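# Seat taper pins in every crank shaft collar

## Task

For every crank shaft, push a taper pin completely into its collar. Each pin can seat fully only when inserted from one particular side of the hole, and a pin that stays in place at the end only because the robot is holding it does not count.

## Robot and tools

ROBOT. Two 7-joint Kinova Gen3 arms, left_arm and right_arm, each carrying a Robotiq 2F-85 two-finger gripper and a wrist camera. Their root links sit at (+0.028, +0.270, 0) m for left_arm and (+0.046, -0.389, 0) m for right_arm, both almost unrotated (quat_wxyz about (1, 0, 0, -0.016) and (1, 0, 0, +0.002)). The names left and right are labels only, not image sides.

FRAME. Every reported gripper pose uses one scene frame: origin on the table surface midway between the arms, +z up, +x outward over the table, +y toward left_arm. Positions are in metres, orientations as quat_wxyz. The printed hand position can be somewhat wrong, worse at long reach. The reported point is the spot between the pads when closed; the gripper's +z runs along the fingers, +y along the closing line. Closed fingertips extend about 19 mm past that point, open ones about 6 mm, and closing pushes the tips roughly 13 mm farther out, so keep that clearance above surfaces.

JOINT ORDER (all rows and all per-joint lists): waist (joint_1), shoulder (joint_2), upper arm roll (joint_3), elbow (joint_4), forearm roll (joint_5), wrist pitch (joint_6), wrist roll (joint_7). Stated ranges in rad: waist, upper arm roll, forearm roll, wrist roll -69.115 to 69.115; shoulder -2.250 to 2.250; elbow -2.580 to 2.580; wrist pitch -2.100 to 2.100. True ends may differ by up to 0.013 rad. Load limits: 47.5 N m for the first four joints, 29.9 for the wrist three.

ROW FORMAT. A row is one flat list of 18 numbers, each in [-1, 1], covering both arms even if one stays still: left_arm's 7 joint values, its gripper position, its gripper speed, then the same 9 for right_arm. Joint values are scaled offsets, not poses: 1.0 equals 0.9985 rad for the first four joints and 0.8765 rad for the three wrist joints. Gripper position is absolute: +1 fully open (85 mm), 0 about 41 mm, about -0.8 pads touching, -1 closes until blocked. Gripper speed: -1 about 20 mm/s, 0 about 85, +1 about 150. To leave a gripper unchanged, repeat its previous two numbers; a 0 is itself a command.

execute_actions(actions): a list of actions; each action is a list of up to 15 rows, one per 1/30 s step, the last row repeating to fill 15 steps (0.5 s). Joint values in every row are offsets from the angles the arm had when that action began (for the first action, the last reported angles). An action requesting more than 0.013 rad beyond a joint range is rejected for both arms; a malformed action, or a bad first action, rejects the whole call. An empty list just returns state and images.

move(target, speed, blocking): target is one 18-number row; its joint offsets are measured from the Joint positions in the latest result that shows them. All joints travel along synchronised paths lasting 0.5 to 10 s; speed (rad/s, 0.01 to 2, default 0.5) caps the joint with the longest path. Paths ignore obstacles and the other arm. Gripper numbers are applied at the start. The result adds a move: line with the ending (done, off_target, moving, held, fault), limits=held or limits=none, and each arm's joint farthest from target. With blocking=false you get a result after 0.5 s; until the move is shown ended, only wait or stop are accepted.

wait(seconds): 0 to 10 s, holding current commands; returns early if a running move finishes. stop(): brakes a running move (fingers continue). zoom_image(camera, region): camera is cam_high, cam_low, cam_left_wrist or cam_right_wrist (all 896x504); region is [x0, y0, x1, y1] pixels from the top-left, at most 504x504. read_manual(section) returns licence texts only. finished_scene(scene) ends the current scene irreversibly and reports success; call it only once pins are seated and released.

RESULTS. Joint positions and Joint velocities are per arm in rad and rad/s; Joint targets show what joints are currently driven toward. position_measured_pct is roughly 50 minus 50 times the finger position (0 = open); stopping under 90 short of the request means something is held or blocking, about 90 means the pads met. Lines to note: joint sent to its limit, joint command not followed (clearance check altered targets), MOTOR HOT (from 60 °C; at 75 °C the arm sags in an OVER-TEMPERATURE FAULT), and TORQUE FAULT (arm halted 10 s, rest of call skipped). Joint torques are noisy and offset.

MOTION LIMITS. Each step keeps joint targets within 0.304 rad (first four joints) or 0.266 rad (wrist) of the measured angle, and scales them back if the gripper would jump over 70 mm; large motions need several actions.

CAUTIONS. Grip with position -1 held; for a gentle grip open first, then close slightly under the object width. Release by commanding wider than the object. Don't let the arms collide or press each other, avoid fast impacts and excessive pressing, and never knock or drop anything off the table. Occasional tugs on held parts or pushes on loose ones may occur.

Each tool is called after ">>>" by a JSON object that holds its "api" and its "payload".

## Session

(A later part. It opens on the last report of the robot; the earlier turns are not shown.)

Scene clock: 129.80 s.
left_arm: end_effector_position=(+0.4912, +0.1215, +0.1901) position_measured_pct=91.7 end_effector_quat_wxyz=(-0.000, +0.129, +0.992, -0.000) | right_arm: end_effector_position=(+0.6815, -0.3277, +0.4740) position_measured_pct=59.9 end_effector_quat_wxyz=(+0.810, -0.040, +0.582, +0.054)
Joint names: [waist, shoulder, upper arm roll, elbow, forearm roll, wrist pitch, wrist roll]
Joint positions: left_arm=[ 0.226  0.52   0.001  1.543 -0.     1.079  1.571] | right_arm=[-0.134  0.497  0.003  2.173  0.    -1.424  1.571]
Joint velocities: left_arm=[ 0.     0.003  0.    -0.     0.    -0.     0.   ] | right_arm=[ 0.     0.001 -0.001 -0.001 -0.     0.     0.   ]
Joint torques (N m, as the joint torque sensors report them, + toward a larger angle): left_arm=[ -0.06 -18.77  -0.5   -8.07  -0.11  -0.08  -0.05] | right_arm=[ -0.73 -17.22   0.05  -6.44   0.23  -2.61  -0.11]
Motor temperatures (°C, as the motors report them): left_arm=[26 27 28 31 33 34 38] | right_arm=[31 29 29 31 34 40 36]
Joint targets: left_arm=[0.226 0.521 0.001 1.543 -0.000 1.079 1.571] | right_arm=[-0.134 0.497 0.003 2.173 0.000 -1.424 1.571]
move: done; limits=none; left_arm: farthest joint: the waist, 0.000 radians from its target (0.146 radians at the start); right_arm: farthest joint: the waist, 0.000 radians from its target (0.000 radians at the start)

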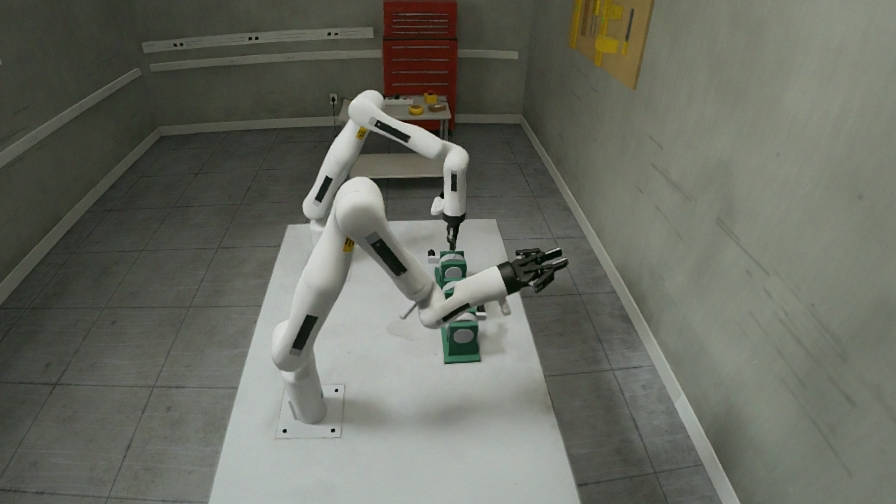

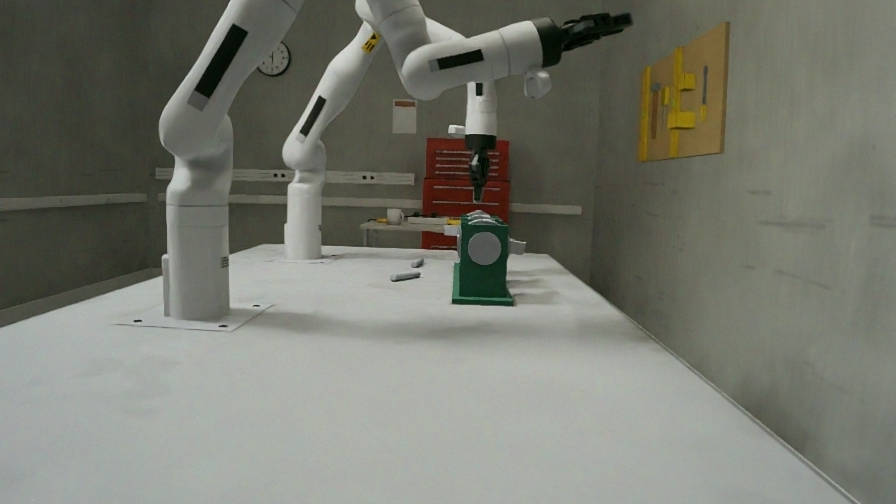

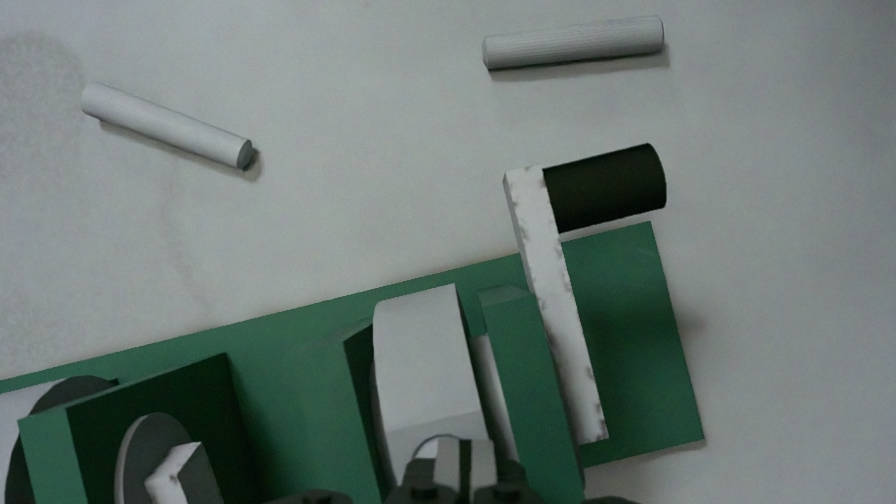

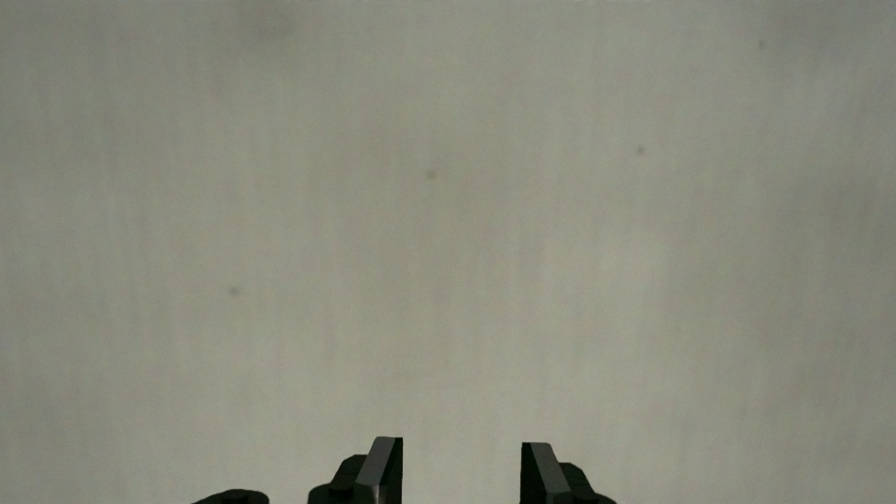

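>>> {"api": "execute_actions", "payload": {"actions": [[[0.015,0.02,0,0.016,0,-0.041,0,-1,0.3,0,0,0,0,0,0,0,-0.2,0]]]}}

>>> {"api": "move", "payload": {"target": [0,0.0205,0,0.025,0,-0.052,0,-1,0.3,0,0,0,0,0,0,0,-0.2,0], "speed": 0.06}}

Scene clock: 130.73 s.
left_arm: end_effector_position=(+0.4906, +0.1141, +0.1760) position_measured_pct=91.7 end_effector_quat_wxyz=(-0.000, +0.137, +0.991, -0.000) | right_arm: end_effector_position=(+0.6815, -0.3277, +0.4740) position_measured_pct=59.9 end_effector_quat_wxyz=(+0.810, -0.040, +0.582, +0.054)
Joint names: [waist, shoulder, upper arm roll, elbow, forearm roll, wrist pitch, wrist roll]
Joint positions: left_arm=[ 0.241  0.54   0.001  1.559 -0.     1.043  1.571] | right_arm=[-0.134  0.497  0.003  2.173  0.    -1.424  1.571]
Joint velocities: left_arm=[ 0.001  0.001  0.    -0.    -0.     0.    -0.   ] | right_arm=[-0.    -0.     0.001  0.    -0.     0.     0.   ]
Joint torques (N m, as the joint torque sensors report them, + toward a larger angle): left_arm=[  0.18 -19.25  -0.19  -8.02  -0.13   0.12  -0.18] | right_arm=[ -0.2  -17.29   0.62  -6.45   0.15  -2.6   -0.09]
Motor temperatures (°C, as the motors report them): left_arm=[26 27 28 31 33 34 38] | right_arm=[31 29 29 31 34 40 36]
Joint targets: left_arm=[0.241 0.540 0.001 1.559 -0.000 1.043 1.571] | right_arm=[-0.134 0.497 0.003 2.173 0.000 -1.424 1.571]

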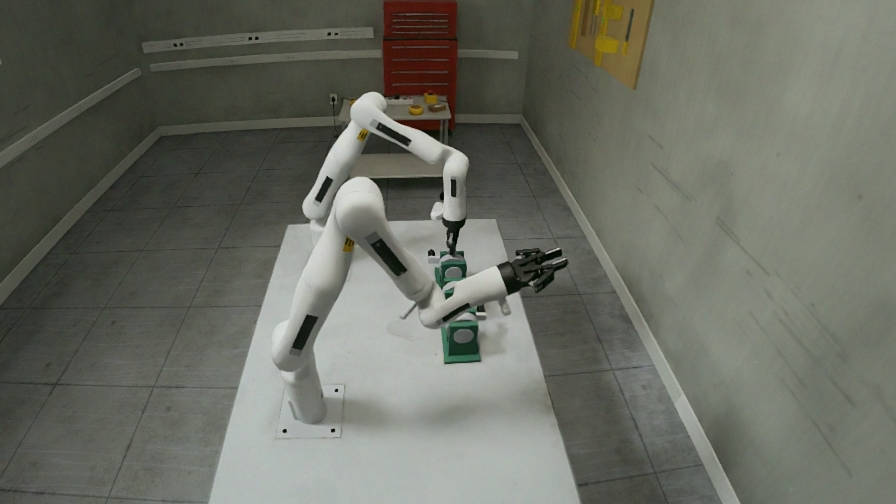

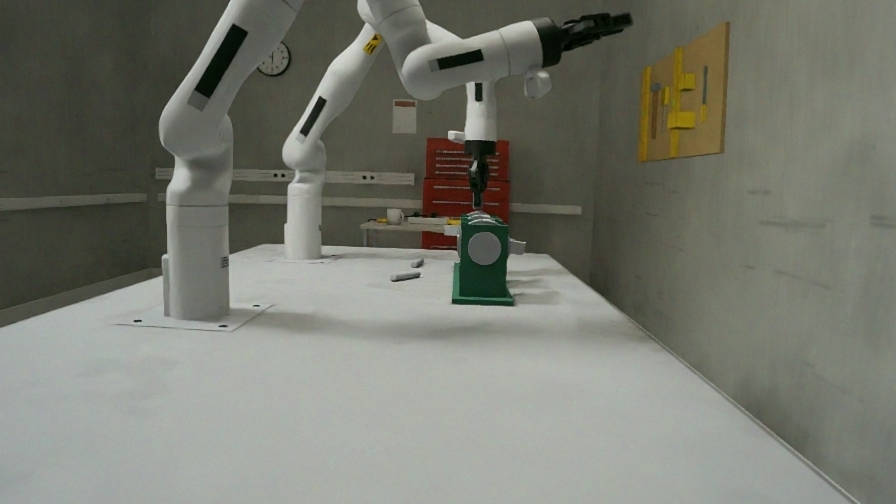

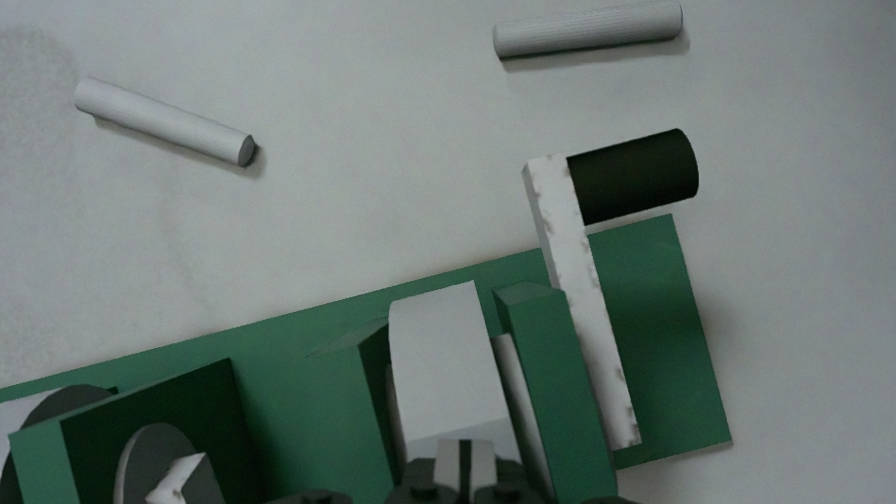

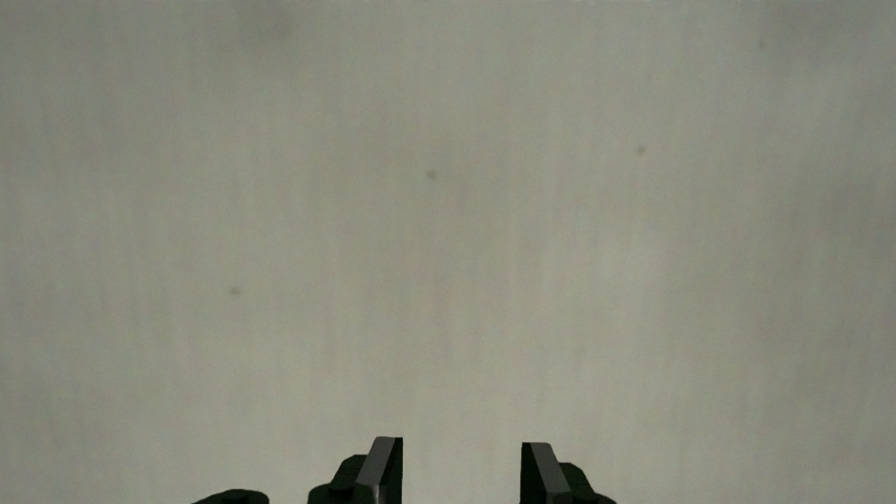

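Scene clock: 131.77 s.
left_arm: end_effector_position=(+0.4960, +0.1139, +0.1717) position_measured_pct=91.7 end_effector_quat_wxyz=(+0.012, +0.136, +0.991, -0.001) | right_arm: end_effector_position=(+0.6815, -0.3277, +0.4740) position_measured_pct=59.9 end_effector_quat_wxyz=(+0.810, -0.040, +0.582, +0.054)
Joint names: [waist, shoulder, upper arm roll, elbow, forearm roll, wrist pitch, wrist roll]
Joint positions: left_arm=[ 0.24   0.54   0.     1.575 -0.001  1.001  1.571] | right_arm=[-0.134  0.497  0.003  2.173  0.    -1.424  1.571]
Joint velocities: left_arm=[-0.    -0.    -0.001 -0.     0.    -0.002 -0.   ] | right_arm=[-0.    -0.002 -0.     0.001  0.    -0.001 -0.   ]
Joint torques (N m, as the joint torque sensors report them, + toward a larger angle): left_arm=[ 0.51 -1.91  0.81 -1.19  0.42 -2.04 -0.13] | right_arm=[ -0.18 -17.01   0.27  -6.52   0.18  -2.55   0.09]
Motor temperatures (°C, as the motors report them): left_arm=[26 27 28 31 33 34 38] | right_arm=[31 29 29 31 34 40 36]
Joint targets: left_arm=[0.241 0.561 0.001 1.584 -0.000 0.997 1.571] | right_arm=[-0.134 0.497 0.003 2.173 0.000 -1.424 1.571]
move: off_target (left_arm); limits=none; left_arm: farthest joint: the shoulder, 0.020 radians from its target (0.020 radians at the start); right_arm: farthest joint: the waist, 0.000 radians from its target (0.000 radians at the start)

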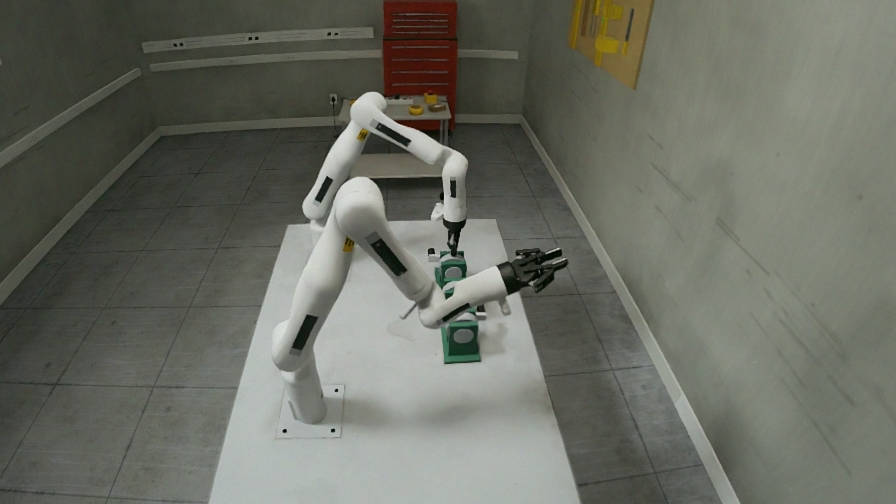

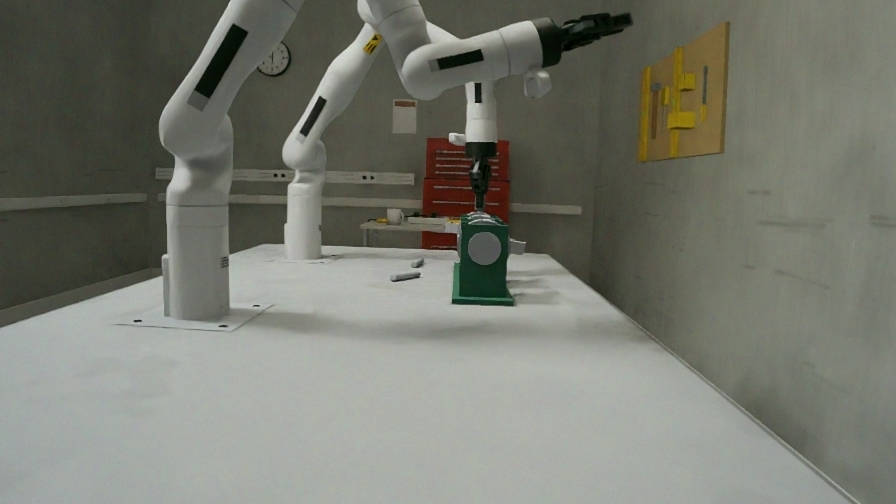

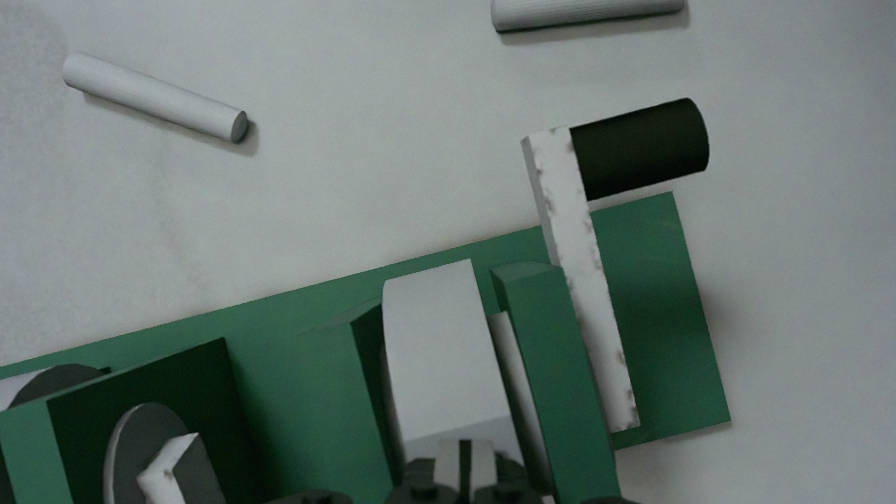

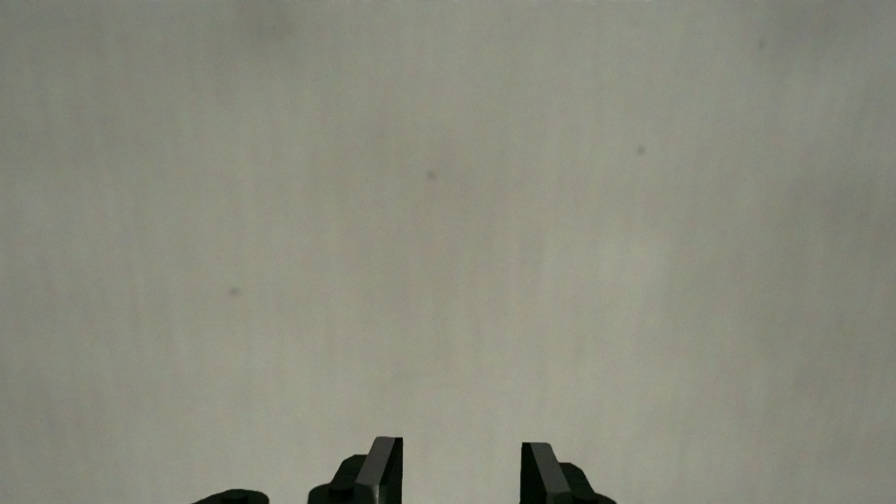

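Lift to an oblique view of all pins.

>>> {"api": "move", "payload": {"target": [0.15,-0.45,0,0.4,0,-0.5,0,-1,0.3,0,0,0,0,0,0,0,-0.2,0], "speed": 0.6}}

Scene clock: 133.30 s.
left_arm: end_effector_position=(+0.4443, +0.0560, +0.2833) position_measured_pct=91.7 end_effector_quat_wxyz=(+0.248, +0.203, +0.946, -0.053) | right_arm: end_effector_position=(+0.6815, -0.3277, +0.4740) position_measured_pct=59.9 end_effector_quat_wxyz=(+0.810, -0.040, +0.582, +0.054)
Joint names: [waist, shoulder, upper arm roll, elbow, forearm roll, wrist pitch, wrist roll]
Joint positions: left_arm=[ 0.389  0.091  0.     1.975 -0.001  0.563  1.571] | right_arm=[-0.134  0.497  0.003  2.173  0.    -1.424  1.571]
Joint velocities: left_arm=[ 0.001 -0.003 -0.001  0.001  0.    -0.001 -0.   ] | right_arm=[-0.    -0.001  0.    -0.001  0.     0.     0.   ]
Joint torques (N m, as the joint torque sensors report them, + toward a larger angle): left_arm=[ -0.49 -11.15  -0.25  -9.68   0.15  -1.73  -0.26] | right_arm=[ -0.19 -17.26   0.38  -6.12   0.35  -2.47  -0.09]
Motor temperatures (°C, as the motors report them): left_arm=[26 27 28 31 33 34 38] | right_arm=[31 30 29 31 34 40 36]
Joint targets: left_arm=[0.389 0.091 0.000 1.975 -0.001 0.563 1.571] | right_arm=[-0.134 0.497 0.003 2.173 0.000 -1.424 1.571]
move: done; limits=none; left_arm: farthest joint: the waist, 0.000 radians from its target (0.150 radians at the start); right_arm: farthest joint: the waist, 0.000 radians from its target (0.000 radians at the start)

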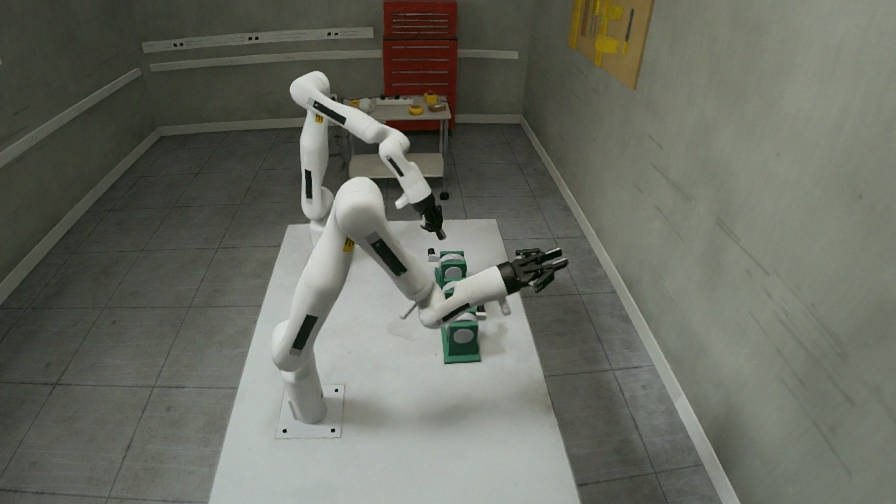

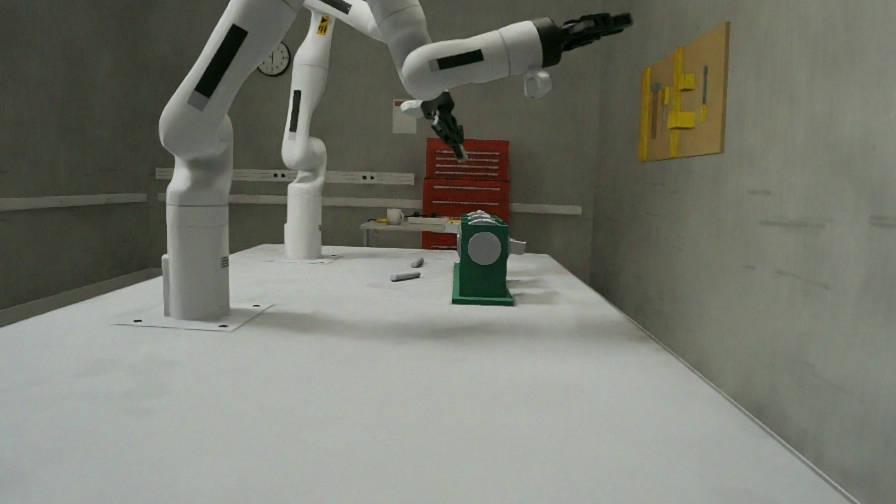

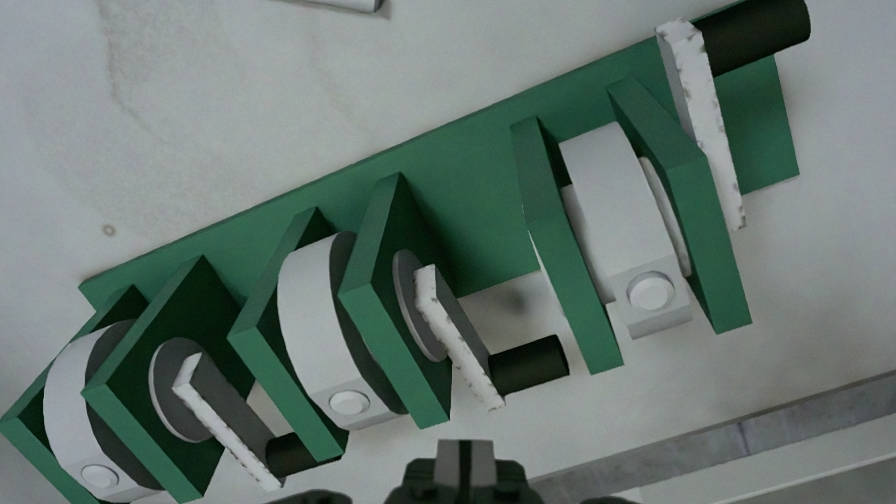

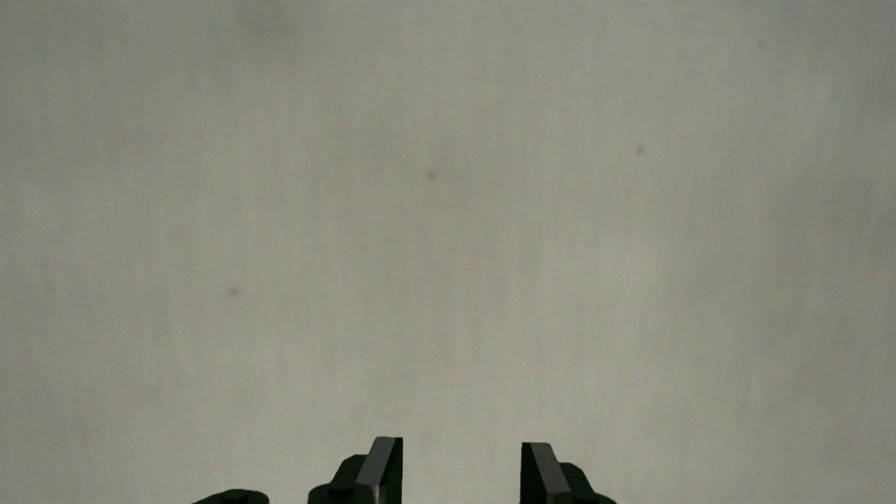

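>>> {"api": "zoom_image", "payload": {"camera": "cam_low", "region": [440,195,530,245]}}

>>> {"api": "zoom_image", "payload": {"camera": "cam_left_wrist", "region": [300,250,720,450]}}

Region (440, 195, 530, 245) of cam_low's 896x504 image, scaled by 5.600, with more detail than that image has.

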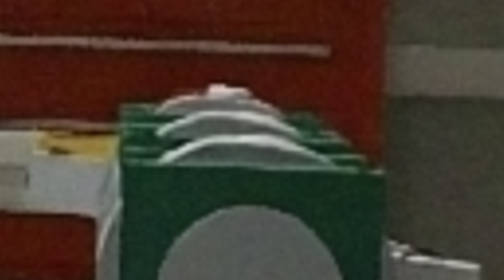

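Region (300, 250, 720, 450) of cam_left_wrist's 896x504 image, scaled by 1.200; it fills the top 240 rows of this view, and the rest is white.

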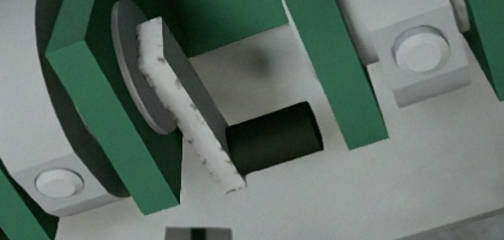

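>>> {"api": "move", "payload": {"target": [-0.148,0.449,0,-0.417,0,0.548,0,-1,0.3,0,0,0,0,0,0,0,-0.2,0], "speed": 0.5}}

>>> {"api": "move", "payload": {"target": [0,0.045,0,0.031,0,-0.02,0,-1,0.3,0,0,0,0,0,0,0,-0.2,0], "speed": 0.05}}

Scene clock: 137.00 s.
left_arm: end_effector_position=(+0.4909, +0.1143, +0.1766) position_measured_pct=91.7 end_effector_quat_wxyz=(+0.001, +0.137, +0.991, +0.000) | right_arm: end_effector_position=(+0.6815, -0.3277, +0.4740) position_measured_pct=59.9 end_effector_quat_wxyz=(+0.810, -0.040, +0.582, +0.054)
Joint names: [waist, shoulder, upper arm roll, elbow, forearm roll, wrist pitch, wrist roll]
Joint positions: left_arm=[ 0.242  0.539  0.     1.558 -0.001  1.043  1.571] | right_arm=[-0.134  0.497  0.003  2.173  0.    -1.424  1.571]
Joint velocities: left_arm=[-0.001  0.003  0.001 -0.     0.     0.     0.   ] | right_arm=[-0.    -0.    -0.001 -0.001 -0.001  0.002 -0.   ]
Joint torques (N m, as the joint torque sensors report them, + toward a larger angle): left_arm=[ -0.12 -18.48  -0.23  -7.93  -0.08  -0.08  -0.13] | right_arm=[ -0.57 -16.82   0.6   -6.53  -0.09  -2.49  -0.25]
Motor temperatures (°C, as the motors report them): left_arm=[26 27 28 31 33 34 38] | right_arm=[31 30 29 31 34 40 36]
Joint targets: left_arm=[0.242 0.539 0.000 1.558 -0.001 1.043 1.571] | right_arm=[-0.134 0.497 0.003 2.173 0.000 -1.424 1.571]
move: done; limits=none; left_arm: farthest joint: the waist, 0.000 radians from its target (0.148 radians at the start); right_arm: farthest joint: the waist, 0.000 radians from its target (0.000 radians at the start)

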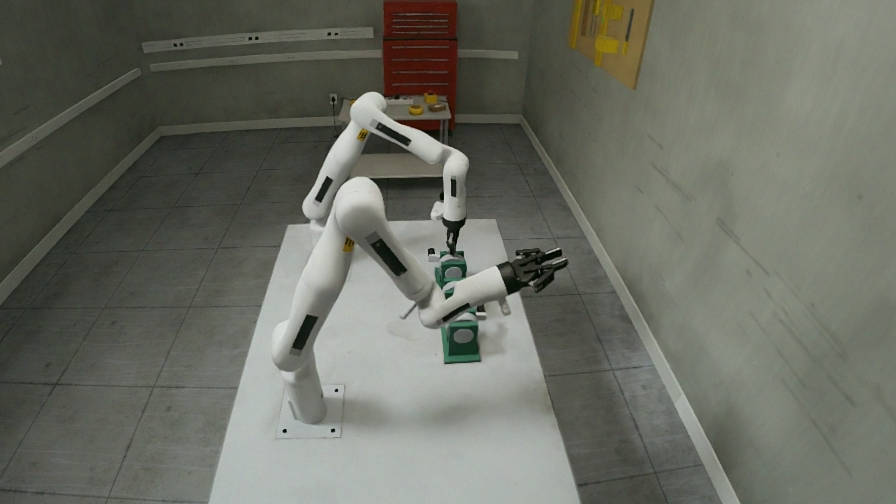

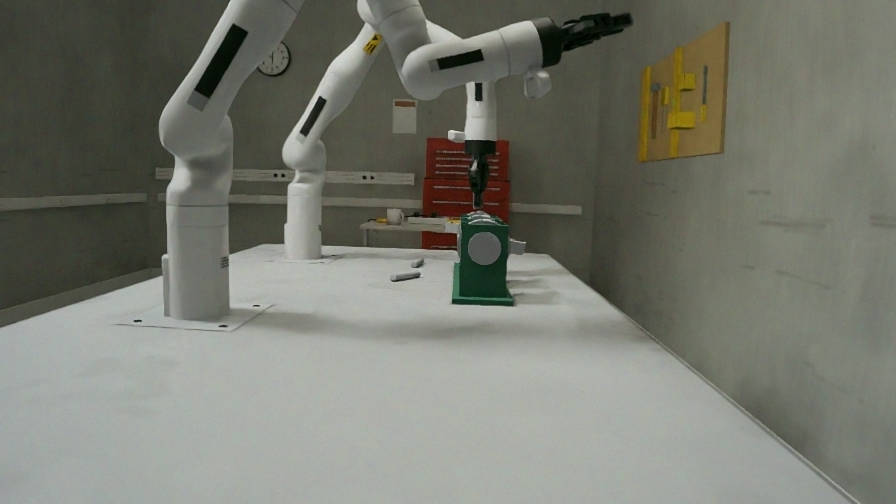

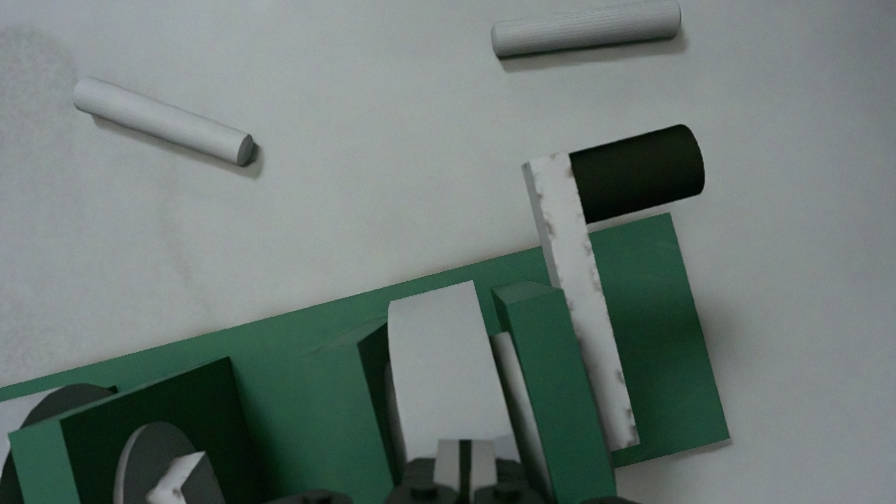

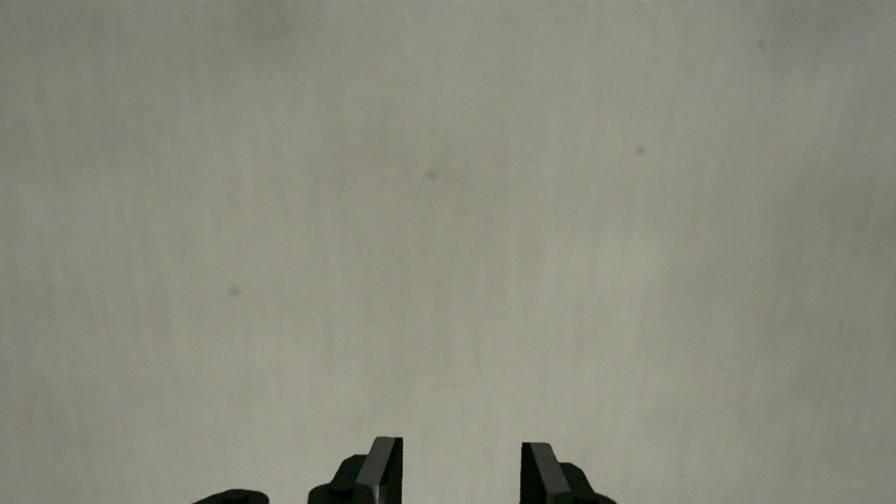

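Scene clock: 138.13 s.
left_arm: end_effector_position=(+0.4904, +0.1150, +0.1706) position_measured_pct=91.7 end_effector_quat_wxyz=(-0.000, +0.137, +0.991, +0.001) | right_arm: end_effector_position=(+0.6815, -0.3277, +0.4740) position_measured_pct=59.9 end_effector_quat_wxyz=(+0.810, -0.040, +0.582, +0.054)
Joint names: [waist, shoulder, upper arm roll, elbow, forearm roll, wrist pitch, wrist roll]
Joint positions: left_arm=[ 0.241  0.546  0.     1.569 -0.002  1.027  1.571] | right_arm=[-0.134  0.497  0.003  2.173  0.    -1.424  1.571]
Joint velocities: left_arm=[-0.    -0.     0.     0.001  0.     0.001 -0.   ] | right_arm=[-0.    -0.    -0.001  0.001  0.     0.001  0.   ]
Joint torques (N m, as the joint torque sensors report them, + toward a larger angle): left_arm=[ 0.58 13.65  0.    8.26  0.26 -0.76  0.  ] | right_arm=[ -0.15 -17.06   0.72  -6.34  -0.04  -2.57   0.21]
Motor temperatures (°C, as the motors report them): left_arm=[26 27 28 31 33 34 38] | right_arm=[31 30 29 31 34 40 36]
Joint targets: left_arm=[0.242 0.584 0.000 1.589 -0.001 1.026 1.571] | right_arm=[-0.134 0.497 0.003 2.173 0.000 -1.424 1.571]
move: off_target (left_arm); limits=none; left_arm: farthest joint: the shoulder, 0.038 radians from its target (0.045 radians at the start); right_arm: farthest joint: the waist, 0.000 radians from its target (0.000 radians at the start)

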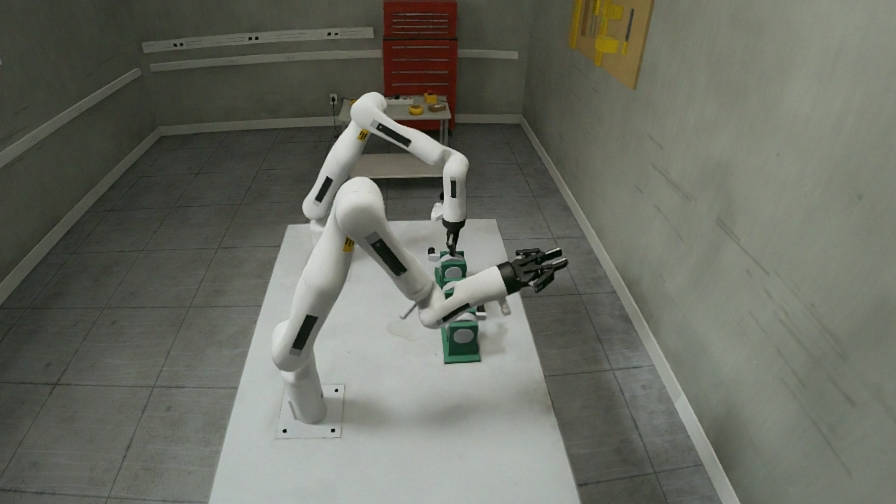

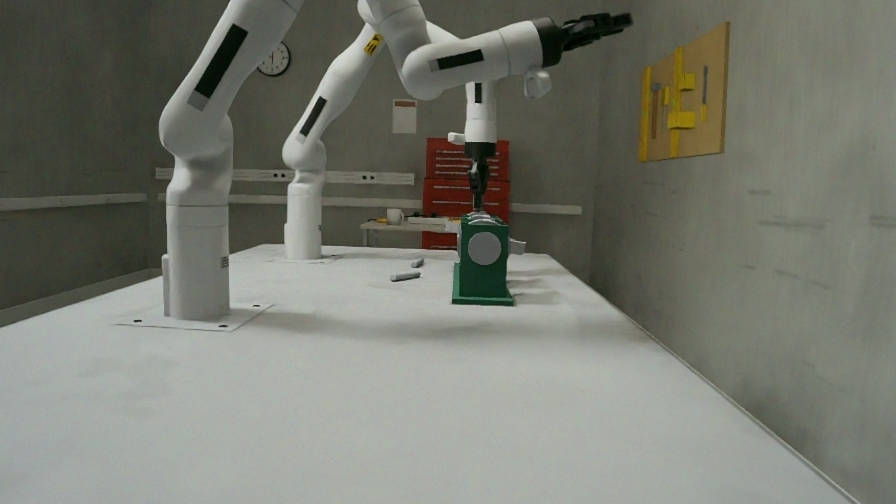

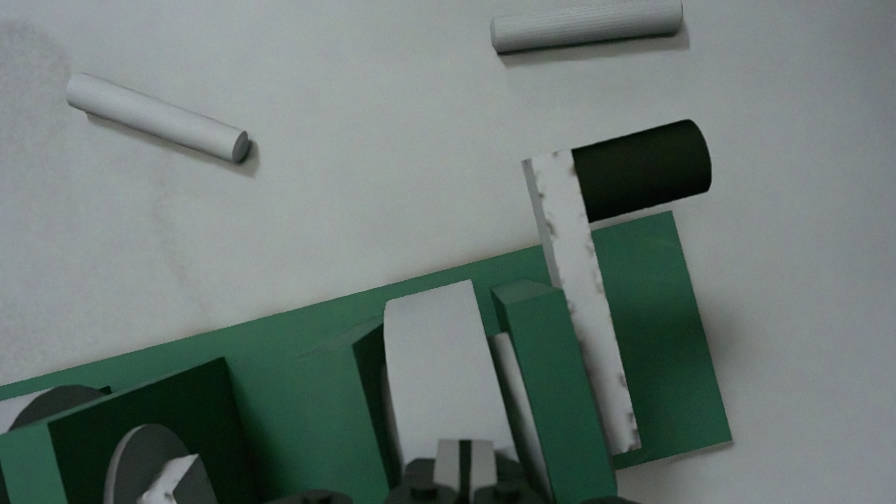

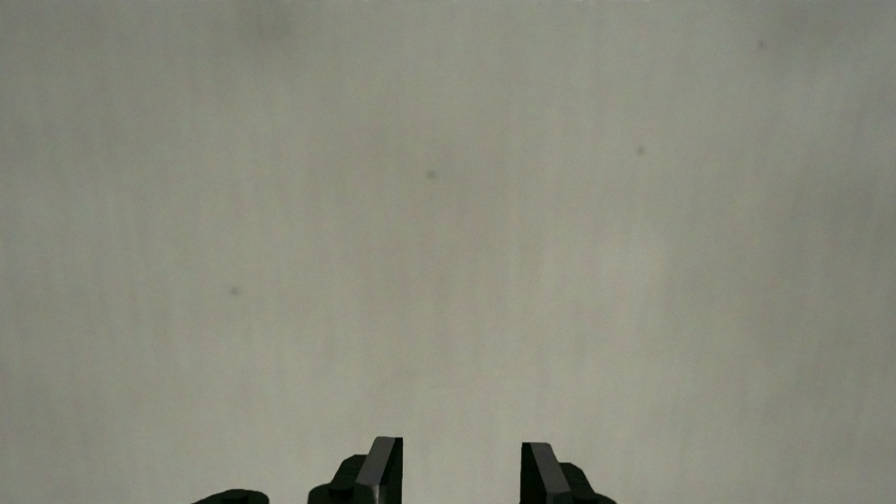

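>>> {"api": "move", "payload": {"target": [0.2,-0.55,0,0.75,0,-1,0,-1,0.3,0.2,0,0,0,0,0,0,-0.2,0], "speed": 0.8}}

Scene clock: 140.07 s.
left_arm: end_effector_position=(+0.3946, +0.0544, +0.2500) position_measured_pct=91.7 end_effector_quat_wxyz=(+0.323, +0.222, +0.917, -0.077) | right_arm: end_effector_position=(+0.6810, -0.4550, +0.4740) position_measured_pct=59.9 end_effector_quat_wxyz=(+0.812, +0.018, +0.583, -0.027)
Joint names: [waist, shoulder, upper arm roll, elbow, forearm roll, wrist pitch, wrist roll]
Joint positions: left_arm=[ 0.441 -0.003  0.     2.318 -0.002  0.151  1.571] | right_arm=[ 0.066  0.497  0.003  2.173  0.    -1.424  1.571]
Joint velocities: left_arm=[ 0.002 -0.002  0.001 -0.001 -0.    -0.    -0.   ] | right_arm=[ 0.001  0.    -0.001 -0.001 -0.    -0.001 -0.   ]
Joint torques (N m, as the joint torque sensors report them, + toward a larger angle): left_arm=[-0.49 -8.17 -0.3  -8.66 -0.1  -1.74 -0.05] | right_arm=[ -0.1  -16.84   0.65  -6.8    0.23  -2.63   0.04]
Motor temperatures (°C, as the motors report them): left_arm=[26 27 28 31 33 34 38] | right_arm=[31 30 29 31 34 40 36]
Joint targets: left_arm=[0.441 -0.004 0.000 2.318 -0.002 0.151 1.571] | right_arm=[0.066 0.497 0.003 2.173 0.000 -1.424 1.571]
move: done; limits=none; left_arm: farthest joint: the waist, 0.000 radians from its target (0.200 radians at the start); right_arm: farthest joint: the waist, 0.000 radians from its target (0.199 radians at the start)

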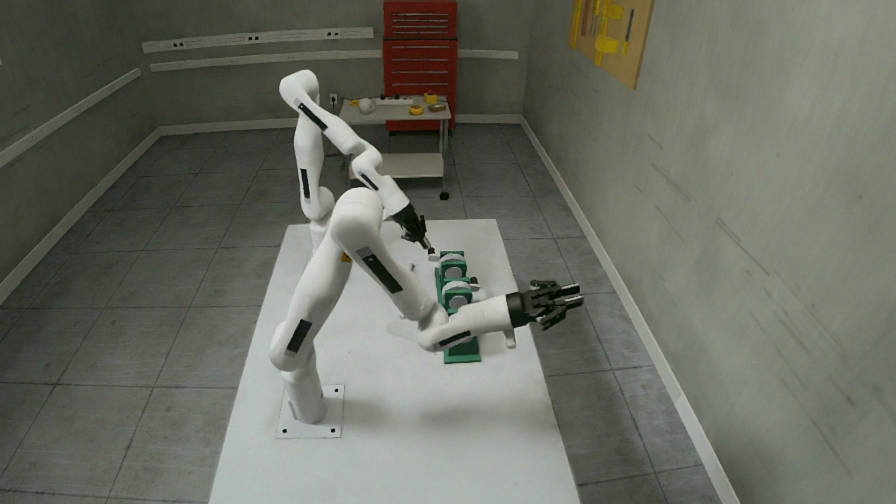

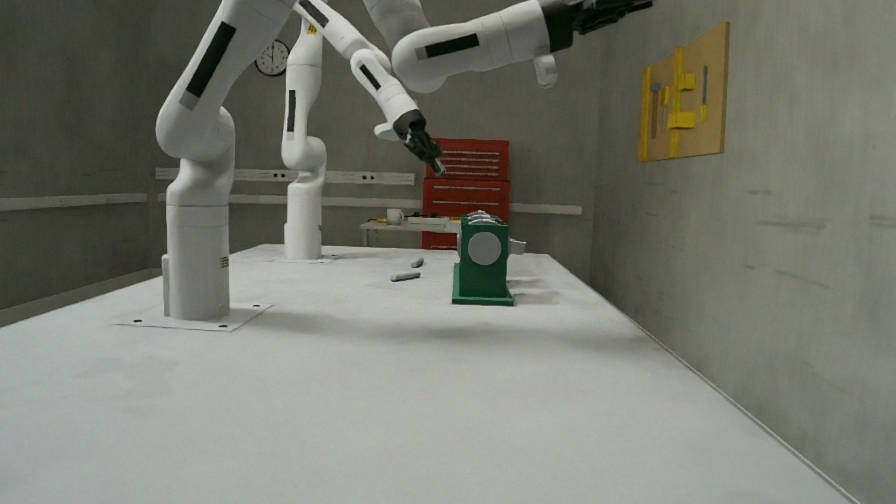

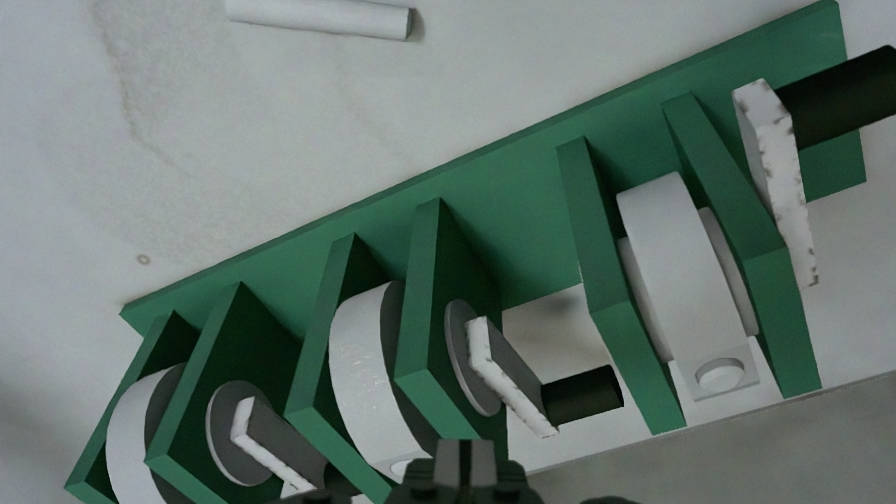

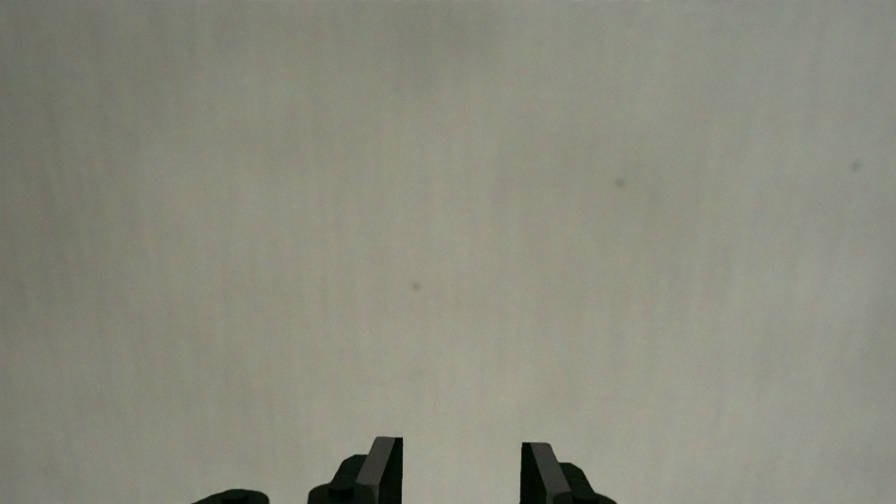

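>>> {"api": "zoom_image", "payload": {"camera": "cam_low", "region": [455,200,515,235]}}

>>> {"api": "zoom_image", "payload": {"camera": "cam_left_wrist", "region": [660,330,790,420]}}

Region (455, 200, 515, 235) of cam_low's 896x504 image, scaled by 8.400, with more detail than that image has; it fills the top 294 rows of this view, and the rest is white.

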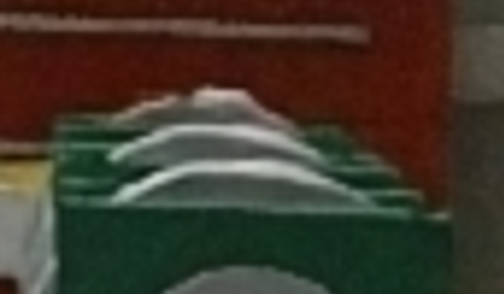

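Region (660, 330, 790, 420) of cam_left_wrist's 896x504 image, scaled by 3.877; it fills the top 349 rows of this view, and the rest is white.

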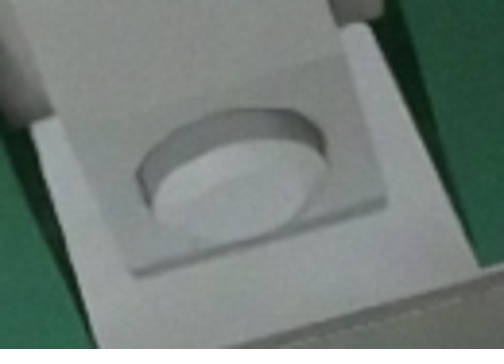

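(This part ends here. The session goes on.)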